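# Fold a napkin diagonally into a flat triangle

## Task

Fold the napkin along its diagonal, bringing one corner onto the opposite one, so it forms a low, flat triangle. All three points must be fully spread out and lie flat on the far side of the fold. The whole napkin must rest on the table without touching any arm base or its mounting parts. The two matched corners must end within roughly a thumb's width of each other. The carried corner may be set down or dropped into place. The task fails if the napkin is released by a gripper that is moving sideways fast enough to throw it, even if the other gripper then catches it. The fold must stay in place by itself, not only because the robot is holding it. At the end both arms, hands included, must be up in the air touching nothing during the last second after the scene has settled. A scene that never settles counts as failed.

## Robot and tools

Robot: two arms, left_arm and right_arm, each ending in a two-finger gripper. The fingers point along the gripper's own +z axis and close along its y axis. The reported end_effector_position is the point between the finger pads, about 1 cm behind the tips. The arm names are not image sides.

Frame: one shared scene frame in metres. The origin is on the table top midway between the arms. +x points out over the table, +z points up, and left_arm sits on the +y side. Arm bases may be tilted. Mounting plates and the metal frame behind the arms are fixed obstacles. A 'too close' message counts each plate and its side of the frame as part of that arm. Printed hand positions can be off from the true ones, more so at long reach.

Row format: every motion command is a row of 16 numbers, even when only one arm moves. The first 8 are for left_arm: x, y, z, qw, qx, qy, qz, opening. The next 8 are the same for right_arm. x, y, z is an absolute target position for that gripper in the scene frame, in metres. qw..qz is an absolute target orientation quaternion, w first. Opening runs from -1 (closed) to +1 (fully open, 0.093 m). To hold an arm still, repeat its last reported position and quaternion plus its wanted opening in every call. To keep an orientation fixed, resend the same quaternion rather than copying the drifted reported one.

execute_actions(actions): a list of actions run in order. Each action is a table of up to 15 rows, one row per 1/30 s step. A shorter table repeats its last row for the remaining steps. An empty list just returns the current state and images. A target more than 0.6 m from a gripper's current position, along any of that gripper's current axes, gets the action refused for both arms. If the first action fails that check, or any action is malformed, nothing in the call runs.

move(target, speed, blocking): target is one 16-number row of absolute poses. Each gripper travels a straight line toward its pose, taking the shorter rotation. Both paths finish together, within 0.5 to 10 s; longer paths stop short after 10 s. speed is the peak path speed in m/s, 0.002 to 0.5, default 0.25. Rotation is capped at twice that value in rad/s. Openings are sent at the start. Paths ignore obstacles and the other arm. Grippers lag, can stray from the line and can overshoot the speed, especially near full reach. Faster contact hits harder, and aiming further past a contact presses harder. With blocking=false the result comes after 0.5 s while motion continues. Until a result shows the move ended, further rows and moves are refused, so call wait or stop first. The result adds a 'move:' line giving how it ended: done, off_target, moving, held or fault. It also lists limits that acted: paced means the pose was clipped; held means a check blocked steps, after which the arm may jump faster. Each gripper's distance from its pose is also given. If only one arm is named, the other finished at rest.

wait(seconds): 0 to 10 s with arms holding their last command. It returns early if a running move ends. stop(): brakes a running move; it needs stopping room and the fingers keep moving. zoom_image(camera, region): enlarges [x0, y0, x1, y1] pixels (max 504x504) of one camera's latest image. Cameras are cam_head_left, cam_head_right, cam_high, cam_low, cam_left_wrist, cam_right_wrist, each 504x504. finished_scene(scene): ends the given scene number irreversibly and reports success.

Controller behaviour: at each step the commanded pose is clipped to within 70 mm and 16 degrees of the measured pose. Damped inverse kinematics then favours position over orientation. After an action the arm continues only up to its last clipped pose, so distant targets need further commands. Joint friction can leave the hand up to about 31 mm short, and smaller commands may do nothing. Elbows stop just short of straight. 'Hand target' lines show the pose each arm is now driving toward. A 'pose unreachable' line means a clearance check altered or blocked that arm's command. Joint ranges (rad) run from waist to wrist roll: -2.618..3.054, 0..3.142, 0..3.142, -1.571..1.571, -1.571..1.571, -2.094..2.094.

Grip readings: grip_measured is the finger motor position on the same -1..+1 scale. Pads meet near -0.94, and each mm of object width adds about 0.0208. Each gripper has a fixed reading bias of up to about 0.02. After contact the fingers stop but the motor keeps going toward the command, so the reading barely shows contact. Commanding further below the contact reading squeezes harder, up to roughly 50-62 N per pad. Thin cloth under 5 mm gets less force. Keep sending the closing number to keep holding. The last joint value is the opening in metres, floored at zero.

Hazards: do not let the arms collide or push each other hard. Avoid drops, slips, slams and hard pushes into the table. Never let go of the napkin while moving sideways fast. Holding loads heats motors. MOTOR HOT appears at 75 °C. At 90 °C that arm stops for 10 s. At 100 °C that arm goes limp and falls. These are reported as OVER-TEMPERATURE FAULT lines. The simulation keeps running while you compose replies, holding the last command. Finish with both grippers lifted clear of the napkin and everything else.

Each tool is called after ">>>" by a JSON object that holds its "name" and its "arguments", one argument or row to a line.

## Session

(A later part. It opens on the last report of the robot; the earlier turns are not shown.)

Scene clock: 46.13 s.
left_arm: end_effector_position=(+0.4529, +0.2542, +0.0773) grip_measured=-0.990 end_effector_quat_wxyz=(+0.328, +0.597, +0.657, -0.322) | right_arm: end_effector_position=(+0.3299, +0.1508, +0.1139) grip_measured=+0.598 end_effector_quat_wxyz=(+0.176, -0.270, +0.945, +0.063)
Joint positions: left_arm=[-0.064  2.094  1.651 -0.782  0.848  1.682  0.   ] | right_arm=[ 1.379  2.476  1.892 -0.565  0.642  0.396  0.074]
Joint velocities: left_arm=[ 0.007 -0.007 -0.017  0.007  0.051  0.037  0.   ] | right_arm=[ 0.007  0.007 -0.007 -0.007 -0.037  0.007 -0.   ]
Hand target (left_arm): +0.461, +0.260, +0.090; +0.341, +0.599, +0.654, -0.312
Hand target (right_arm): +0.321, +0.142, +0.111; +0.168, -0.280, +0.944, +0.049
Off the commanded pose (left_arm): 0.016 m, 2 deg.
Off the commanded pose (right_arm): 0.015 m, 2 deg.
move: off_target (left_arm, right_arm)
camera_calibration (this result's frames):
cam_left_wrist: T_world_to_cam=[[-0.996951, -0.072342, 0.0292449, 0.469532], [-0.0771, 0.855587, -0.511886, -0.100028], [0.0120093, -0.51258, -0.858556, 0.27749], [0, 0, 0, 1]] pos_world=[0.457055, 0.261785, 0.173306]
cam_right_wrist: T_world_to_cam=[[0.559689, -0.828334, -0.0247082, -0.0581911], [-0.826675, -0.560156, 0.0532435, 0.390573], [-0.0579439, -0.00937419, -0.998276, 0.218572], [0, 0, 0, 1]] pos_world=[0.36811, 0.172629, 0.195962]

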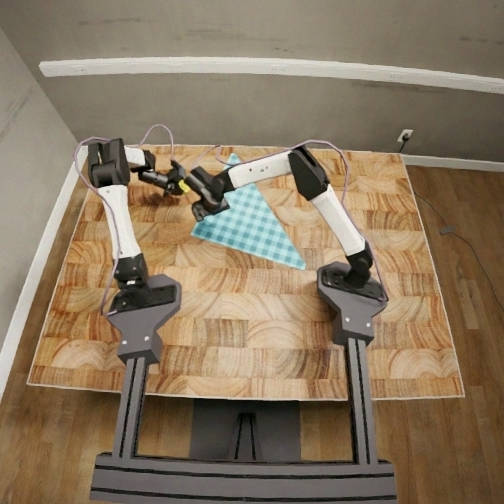

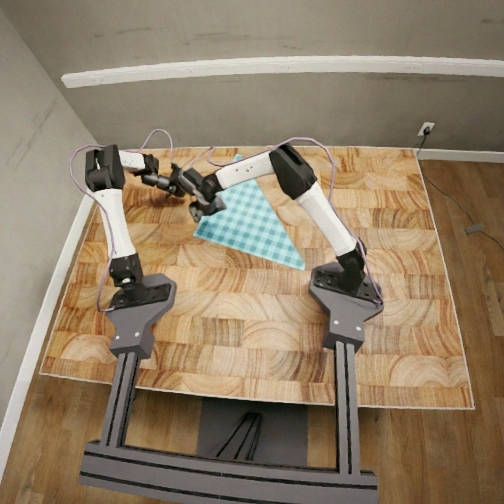

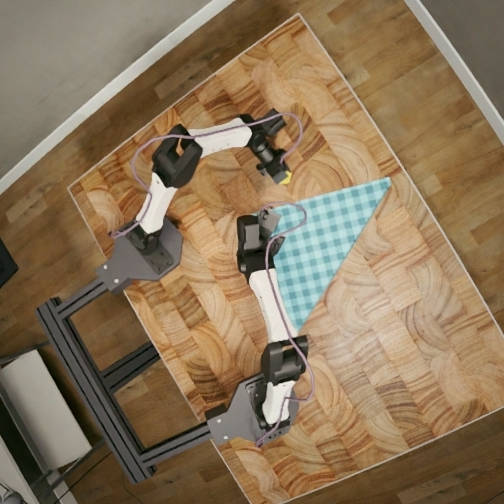

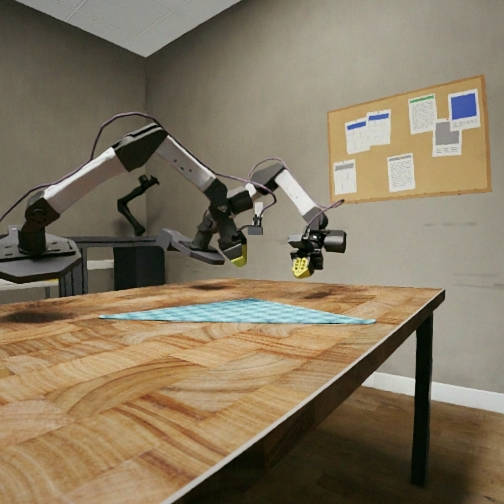

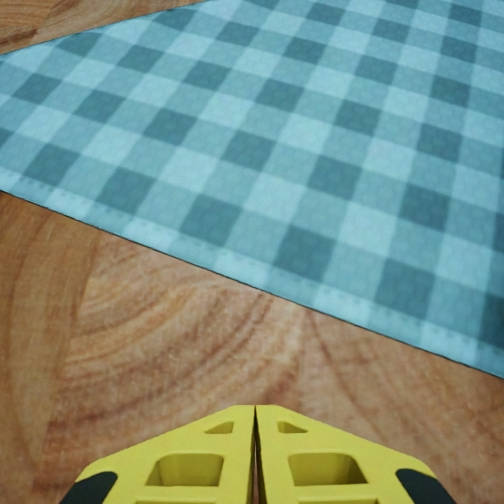

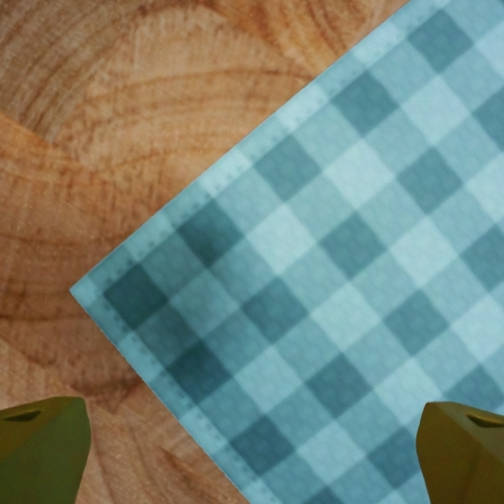

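>>> {"name": "move", "arguments": {
  "target": [0.46,0.26,0.09,0.34,0.60,0.654,-0.312,-1, 0.398,0.04,0.03,0.167,-0.28,0.945,0.049,0.6],
  "speed": 0.2
}}

>>> {"name": "move", "arguments": {
  "target": [0.46,0.26,0.09,0.34,0.60,0.654,-0.312,-1, 0.398,0.04,-0.006,0.167,-0.28,0.945,0.049,0.6],
  "speed": 0.05
}}

Scene clock: 49.63 s.
left_arm: end_effector_position=(+0.4525, +0.2541, +0.0774) grip_measured=-0.990 end_effector_quat_wxyz=(+0.328, +0.598, +0.657, -0.323) | right_arm: end_effector_position=(+0.3974, +0.0399, +0.0292) grip_measured=+0.598 end_effector_quat_wxyz=(+0.164, -0.275, +0.946, +0.045)
Joint positions: left_arm=[-0.064  2.094  1.651 -0.784  0.849  1.686  0.   ] | right_arm=[ 1.08   2.329  1.479 -0.174  0.519  0.092  0.074]
Joint velocities: left_arm=[-0.027  0.007 -0.002 -0.022  0.007 -0.007  0.   ] | right_arm=[ 0.012 -0.017 -0.007  0.081 -0.022  0.037  0.001]
Hand target (left_arm): +0.460, +0.260, +0.090; +0.340, +0.600, +0.654, -0.312
Hand target (right_arm): +0.394, +0.038, +0.032; +0.164, -0.279, +0.945, +0.051
Off the commanded pose (left_arm): 0.016 m, 2 deg.
Off the commanded pose (right_arm): 0.001 m, 1 deg.
move: off_target (left_arm)
camera_calibration (this result's frames):
cam_left_wrist: T_world_to_cam=[[-0.997098, -0.0703862, 0.0289944, 0.468707], [-0.0752862, 0.855432, -0.512415, -0.100663], [0.0112642, -0.513111, -0.858249, 0.277983], [0, 0, 0, 1]] pos_world=[0.456637, 0.261737, 0.173407]
cam_right_wrist: T_world_to_cam=[[0.563461, -0.826137, 0.00304296, -0.192324], [-0.82303, -0.561015, 0.0887888, 0.386295], [-0.0716446, -0.0525335, -0.996046, 0.143961], [0, 0, 0, 1]] pos_world=[0.436614, 0.0653945, 0.109678]

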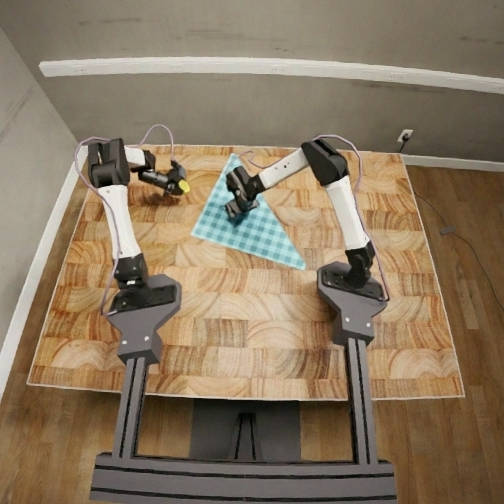

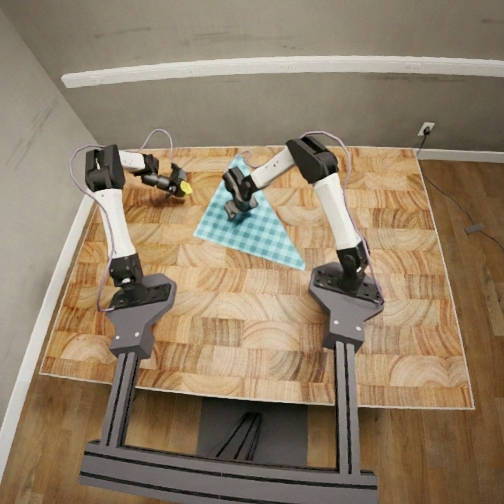

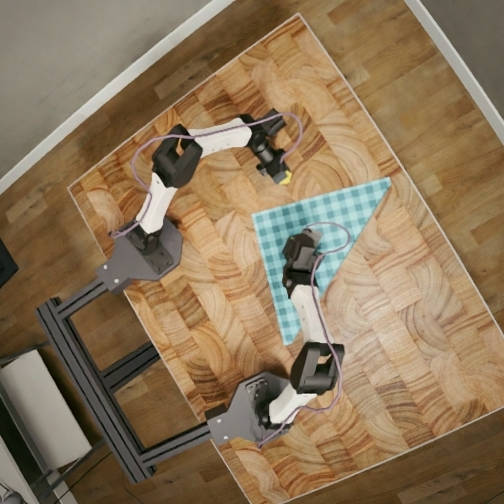

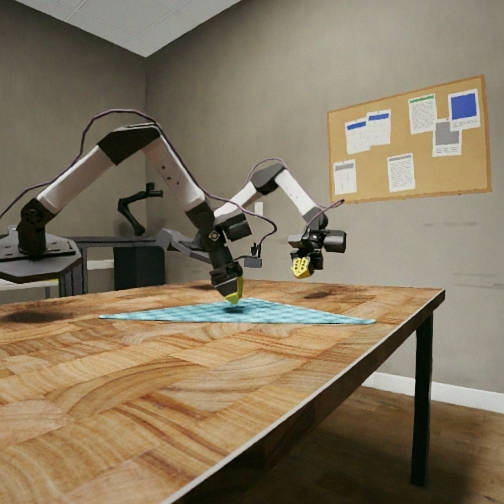

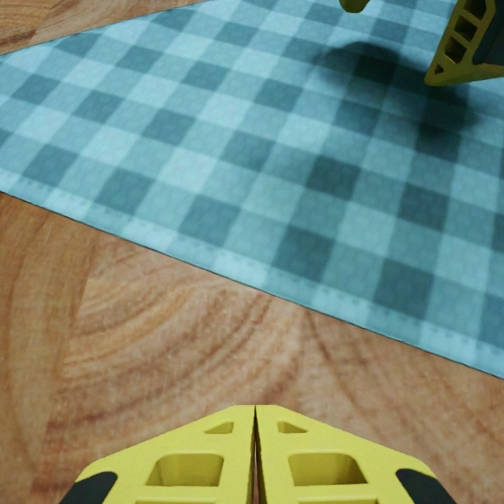

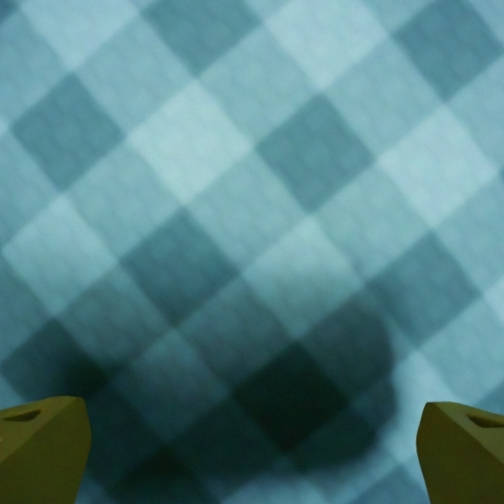

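Scene clock: 50.73 s.
left_arm: end_effector_position=(+0.4525, +0.2541, +0.0774) grip_measured=-0.990 end_effector_quat_wxyz=(+0.328, +0.598, +0.657, -0.323) | right_arm: end_effector_position=(+0.4014, +0.0424, +0.0064) grip_measured=+0.598 end_effector_quat_wxyz=(+0.175, -0.276, +0.944, +0.049)
Joint positions: left_arm=[-0.064  2.094  1.651 -0.784  0.849  1.686  0.   ] | right_arm=[ 1.055  2.387  1.479 -0.076  0.505  0.051  0.074]
Joint velocities: left_arm=[ 0.012 -0.012 -0.002 -0.037  0.022 -0.022  0.   ] | right_arm=[-0.017 -0.012 -0.017  0.007  0.007 -0.139 -0.001]
Hand target (left_arm): +0.460, +0.260, +0.090; +0.340, +0.600, +0.654, -0.312
Hand target (right_arm): +0.397, +0.039, -0.005; +0.167, -0.279, +0.944, +0.049
Off the commanded pose (left_arm): 0.016 m, 2 deg.
Off the commanded pose (right_arm): 0.013 m, 1 deg.
move: off_target (left_arm, right_arm)
camera_calibration (this result's frames):
cam_left_wrist: T_world_to_cam=[[-0.997098, -0.0703862, 0.0289944, 0.468707], [-0.0752862, 0.855432, -0.512415, -0.100663], [0.0112642, -0.513111, -0.858249, 0.277983], [0, 0, 0, 1]] pos_world=[0.456637, 0.261737, 0.173407]
cam_right_wrist: T_world_to_cam=[[0.566797, -0.823853, 0.00265528, -0.193881], [-0.822215, -0.56546, 0.0649475, 0.393051], [-0.0520057, -0.0389952, -0.997885, 0.113217], [0, 0, 0, 1]] pos_world=[0.438951, 0.0669401, 0.0879649]

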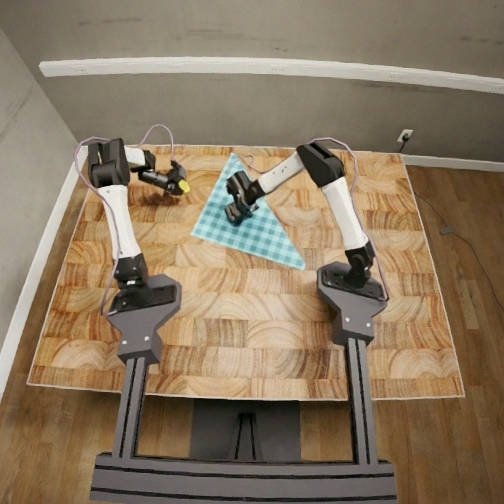

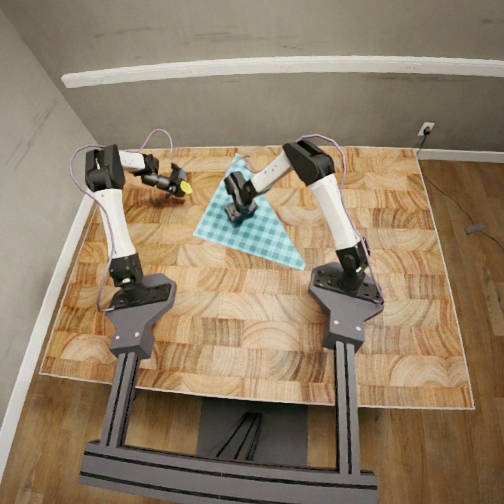

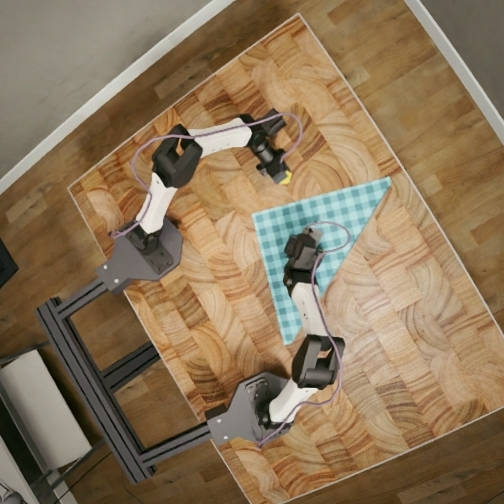

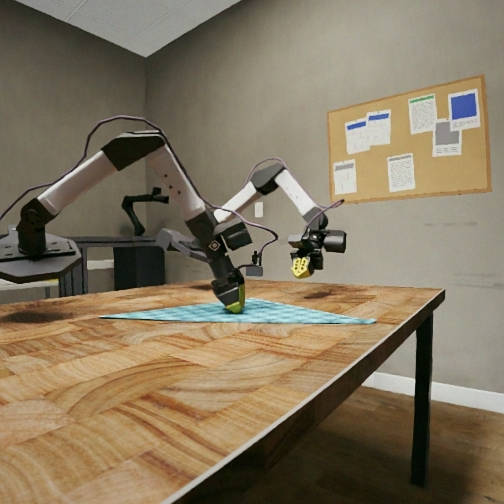

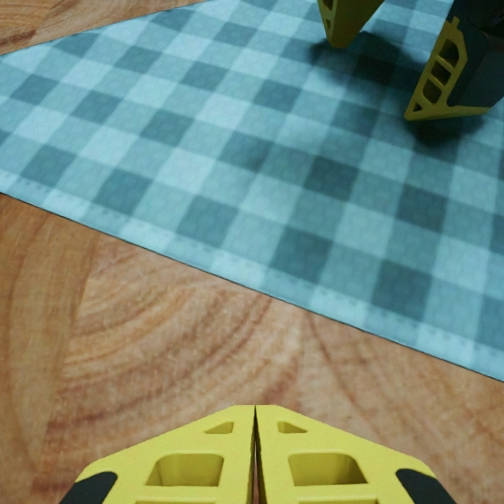

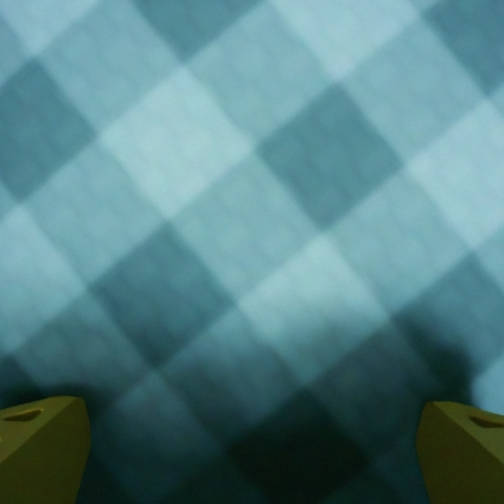

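>>> {"name": "move", "arguments": {
  "target": [0.46,0.26,0.09,0.34,0.60,0.654,-0.312,-1, 0.408,0.012,-0.006,0.167,-0.28,0.945,0.049,0.6],
  "speed": 0.03
}}

>>> {"name": "zoom_image", "arguments": {
  "camera": "cam_high",
  "region": [230, 150, 430, 360]
}}

Scene clock: 52.40 s.
left_arm: end_effector_position=(+0.4525, +0.2541, +0.0774) grip_measured=-0.990 end_effector_quat_wxyz=(+0.328, +0.598, +0.657, -0.323) | right_arm: end_effector_position=(+0.4136, +0.0263, +0.0049) grip_measured=+0.598 end_effector_quat_wxyz=(+0.183, -0.276, +0.942, +0.055)
Joint positions: left_arm=[-0.064  2.094  1.651 -0.784  0.849  1.686  0.   ] | right_arm=[ 1.012  2.35   1.424 -0.016  0.474  0.001  0.074]
Joint velocities: left_arm=[ 0.012 -0.012 -0.002 -0.037 -0.037 -0.037  0.   ] | right_arm=[-0.007 -0.012 -0.007  0.007  0.081  0.037 -0.001]
Hand target (left_arm): +0.460, +0.260, +0.090; +0.340, +0.600, +0.654, -0.312
Hand target (right_arm): +0.407, +0.012, -0.005; +0.166, -0.279, +0.944, +0.050
Off the commanded pose (left_arm): 0.016 m, 2 deg.
Off the commanded pose (right_arm): 0.019 m, 2 deg.
move: off_target (left_arm, right_arm)
camera_calibration (this result's frames):
cam_left_wrist: T_world_to_cam=[[-0.997098, -0.0703862, 0.0289944, 0.468707], [-0.0752862, 0.855432, -0.512415, -0.100663], [0.0112642, -0.513111, -0.858249, 0.277983], [0, 0, 0, 1]] pos_world=[0.456637, 0.261737, 0.173407]
cam_right_wrist: T_world_to_cam=[[0.567602, -0.823299, -0.00252738, -0.214381], [-0.822415, -0.567129, 0.0446942, 0.39428], [-0.03823, -0.0232899, -0.998998, 0.10569], [0, 0, 0, 1]] pos_world=[0.449986, 0.0495693, 0.08742]

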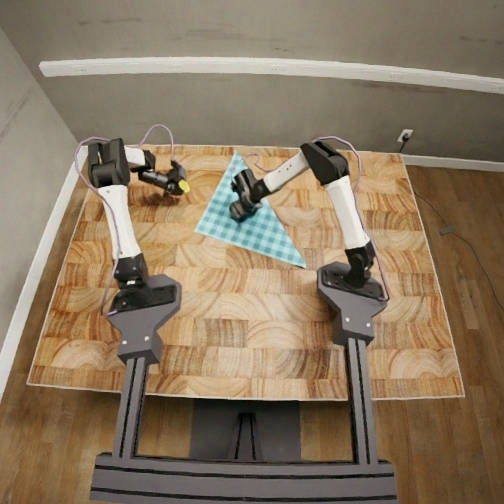

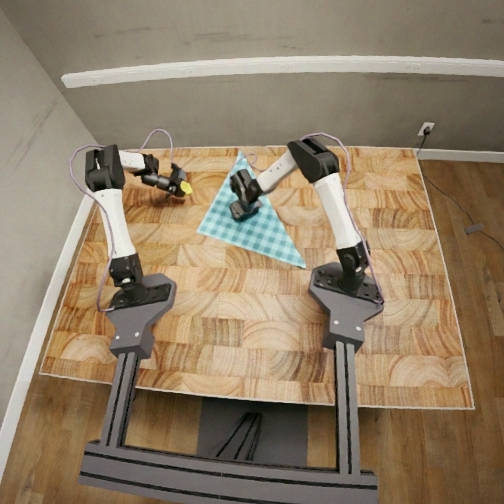

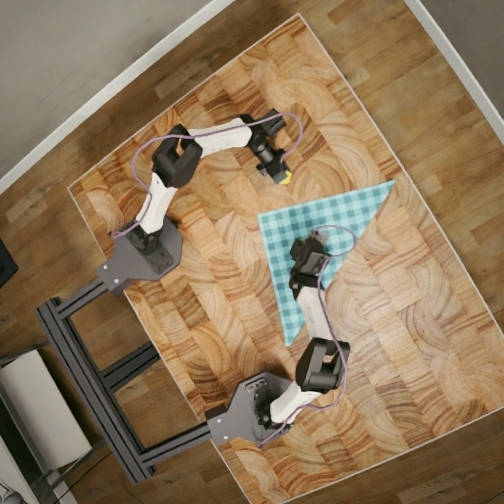

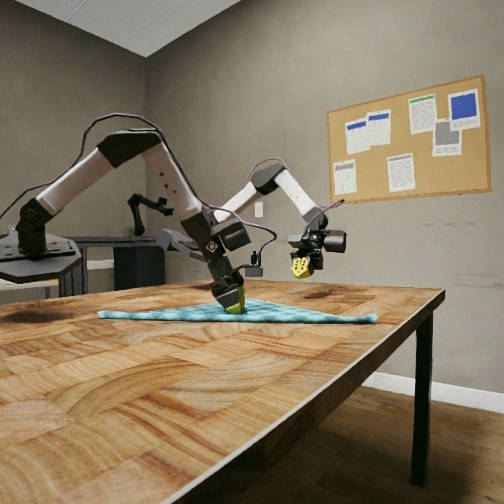

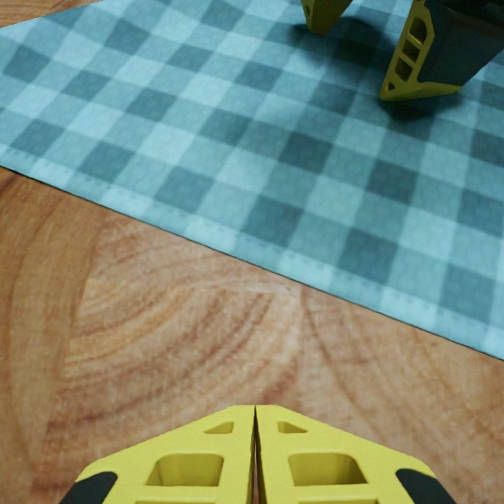

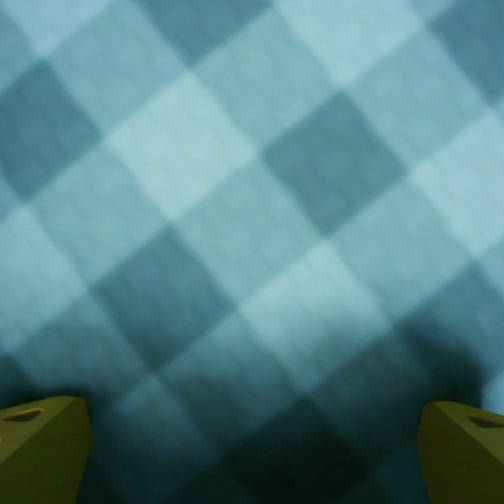

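Region (230, 150, 430, 360) of cam_high's 504x504 image, scaled by 2.400, with more detail than that image has; it fills the left 480 columns of this view, and the rest is white.

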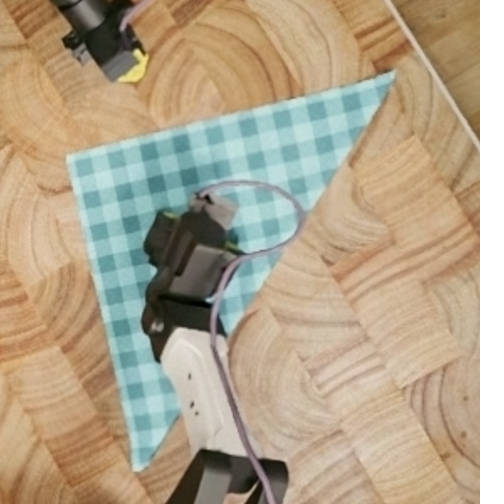

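>>> {"name": "move", "arguments": {
  "target": [0.46,0.26,0.09,0.34,0.60,0.654,-0.312,-1, 0.412,-0.004,-0.006,0.167,-0.28,0.945,0.049,0.6],
  "speed": 0.03
}}

>>> {"name": "zoom_image", "arguments": {
  "camera": "cam_high",
  "region": [230, 150, 430, 360]
}}

Scene clock: 54.13 s.
left_arm: end_effector_position=(+0.4525, +0.2541, +0.0774) grip_measured=-0.990 end_effector_quat_wxyz=(+0.328, +0.598, +0.657, -0.323) | right_arm: end_effector_position=(+0.4193, +0.0110, +0.0050) grip_measured=+0.598 end_effector_quat_wxyz=(+0.185, -0.276, +0.941, +0.056)
Joint positions: left_arm=[-0.064  2.094  1.651 -0.784  0.849  1.686  0.   ] | right_arm=[ 0.981  2.314  1.375  0.016  0.455 -0.029  0.074]
Joint velocities: left_arm=[-0.007  0.002  0.002  0.007  0.037  0.022  0.   ] | right_arm=[-0.002 -0.012 -0.002 -0.051 -0.037 -0.007  0.   ]
Hand target (left_arm): +0.460, +0.260, +0.090; +0.340, +0.600, +0.654, -0.312
Hand target (right_arm): +0.411, -0.004, -0.005; +0.166, -0.279, +0.944, +0.050
Off the commanded pose (left_arm): 0.016 m, 2 deg.
Off the commanded pose (right_arm): 0.020 m, 2 deg.
move: off_target (left_arm, right_arm)
camera_calibration (this result's frames):
cam_left_wrist: T_world_to_cam=[[-0.997098, -0.0703862, 0.0289944, 0.468707], [-0.0752862, 0.855432, -0.512415, -0.100663], [0.0112642, -0.513111, -0.858249, 0.277983], [0, 0, 0, 1]] pos_world=[0.456637, 0.261737, 0.173407]
cam_right_wrist: T_world_to_cam=[[0.568277, -0.822833, -0.00286144, -0.230486], [-0.822104, -0.567913, 0.0402458, 0.390189], [-0.0347406, -0.0205183, -0.999186, 0.10415], [0, 0, 0, 1]] pos_world=[0.455374, 0.034079, 0.0877022]

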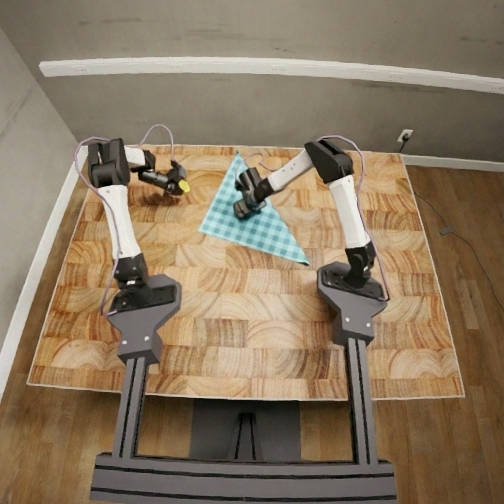

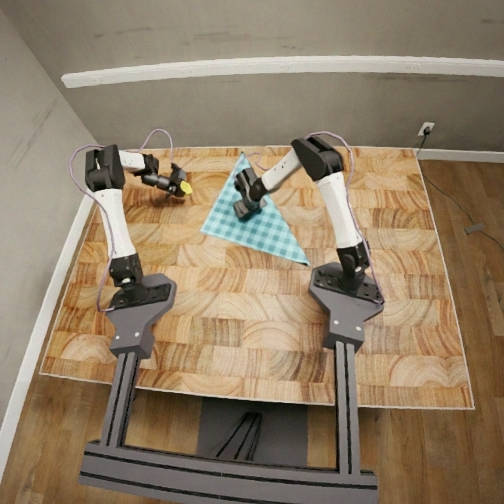

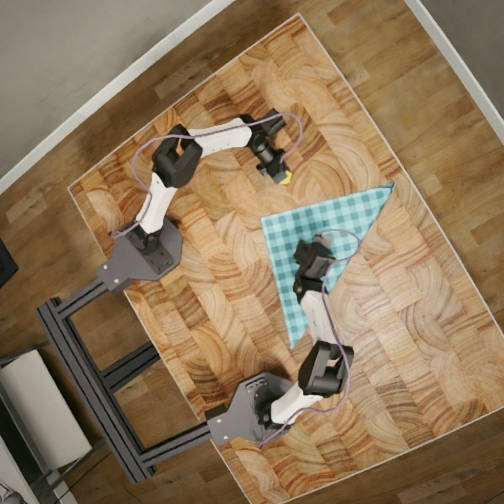

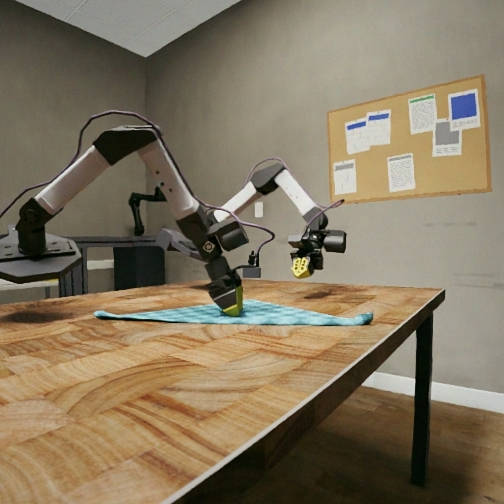

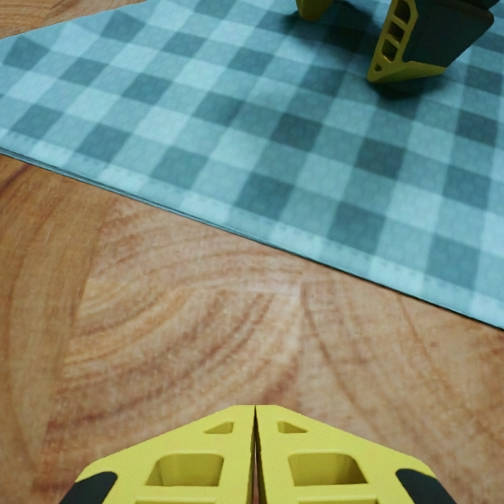

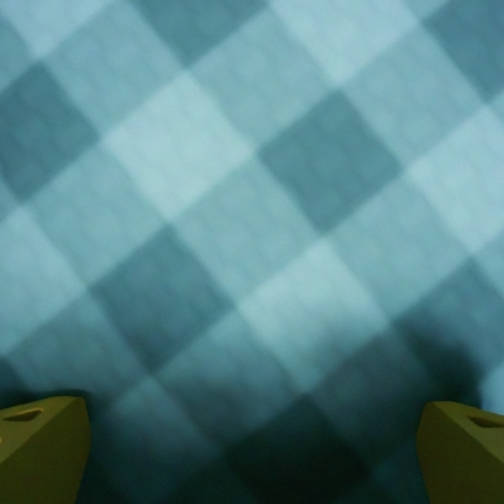

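Region (230, 150, 430, 360) of cam_high's 504x504 image, scaled by 2.400, with more detail than that image has; it fills the left 480 columns of this view, and the rest is white.

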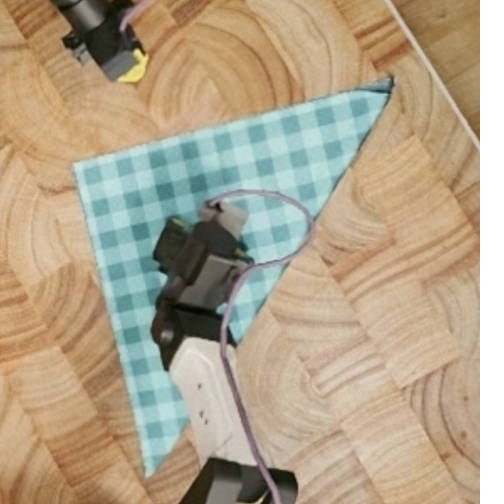

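Aligned. Lift straight up.

>>> {"name": "move", "arguments": {
  "target": [0.46,0.26,0.09,0.34,0.60,0.654,-0.312,-1, 0.419,0.011,0.10,0.167,-0.28,0.945,0.049,0.6],
  "speed": 0.15
}}

>>> {"name": "zoom_image", "arguments": {
  "camera": "cam_high",
  "region": [230, 150, 430, 360]
}}

Scene clock: 55.67 s.
left_arm: end_effector_position=(+0.4525, +0.2541, +0.0774) grip_measured=-0.990 end_effector_quat_wxyz=(+0.328, +0.598, +0.657, -0.323) | right_arm: end_effector_position=(+0.4163, +0.0111, +0.0912) grip_measured=+0.598 end_effector_quat_wxyz=(+0.163, -0.284, +0.944, +0.050)
Joint positions: left_arm=[-0.064  2.094  1.651 -0.784  0.849  1.686  0.   ] | right_arm=[ 1.069  2.124  1.438 -0.328  0.499  0.064  0.074]
Joint velocities: left_arm=[-0.007 -0.007 -0.027  0.022  0.037  0.007  0.   ] | right_arm=[-0.007  0.002  0.007 -0.037 -0.037 -0.022 -0.001]
Hand target (left_arm): +0.460, +0.260, +0.090; +0.340, +0.600, +0.654, -0.312
Hand target (right_arm): +0.421, +0.013, +0.099; +0.168, -0.280, +0.944, +0.048
Off the commanded pose (left_arm): 0.016 m, 2 deg.
Off the commanded pose (right_arm): 0.009 m, 1 deg.
move: off_target (left_arm)
camera_calibration (this result's frames):
cam_left_wrist: T_world_to_cam=[[-0.997098, -0.0703862, 0.0289944, 0.468707], [-0.0752862, 0.855432, -0.512415, -0.100663], [0.0112642, -0.513111, -0.858249, 0.277983], [0, 0, 0, 1]] pos_world=[0.456637, 0.261737, 0.173407]
cam_right_wrist: T_world_to_cam=[[0.579156, -0.815204, -0.00455583, -0.232894], [-0.811913, -0.577303, 0.0867055, 0.375944], [-0.0733127, -0.0465171, -0.996224, 0.206281], [0, 0, 0, 1]] pos_world=[0.455239, 0.0367734, 0.171844]

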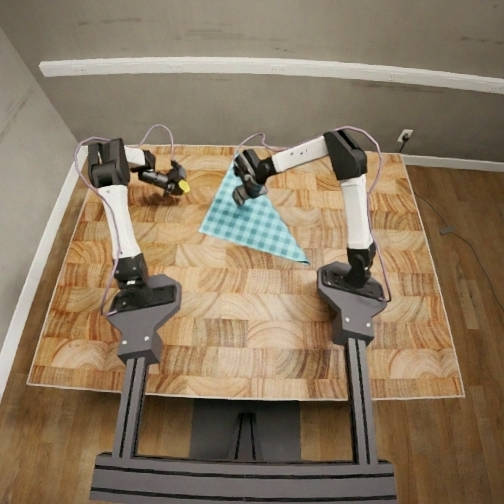

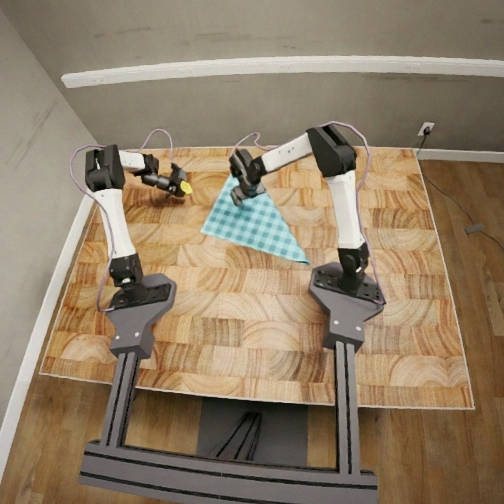

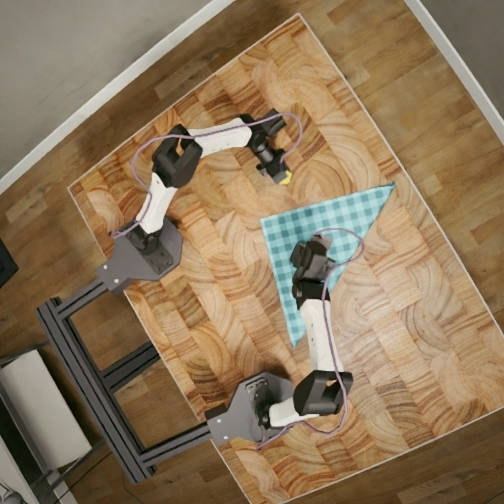

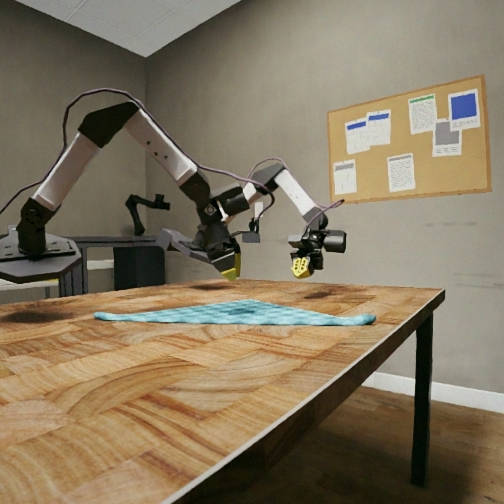

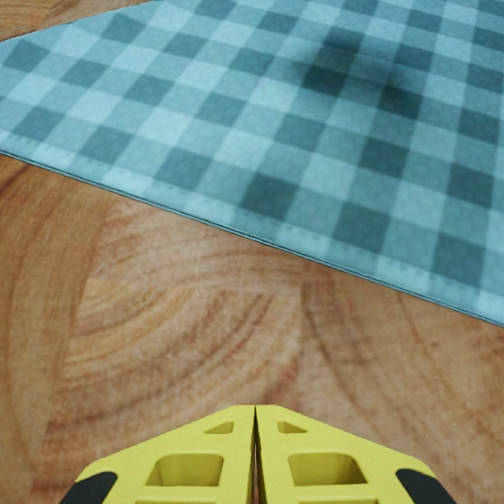

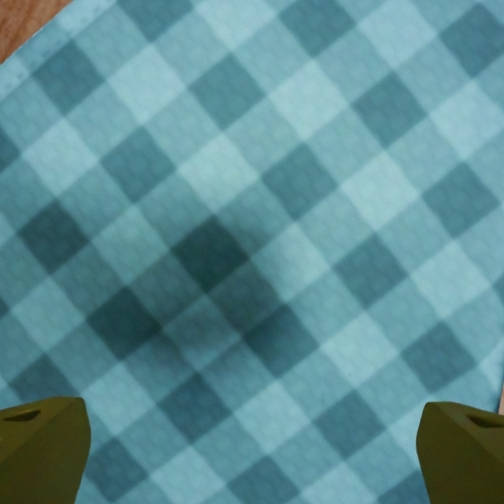

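Region (230, 150, 430, 360) of cam_high's 504x504 image, scaled by 2.400, with more detail than that image has; it fills the left 480 columns of this view, and the rest is white.

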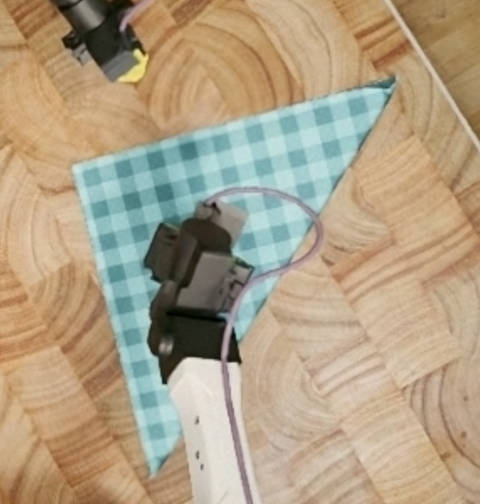

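>>> {"name": "finished_scene", "arguments": {
  "scene": 1
}}

The scene is finished: the task was done.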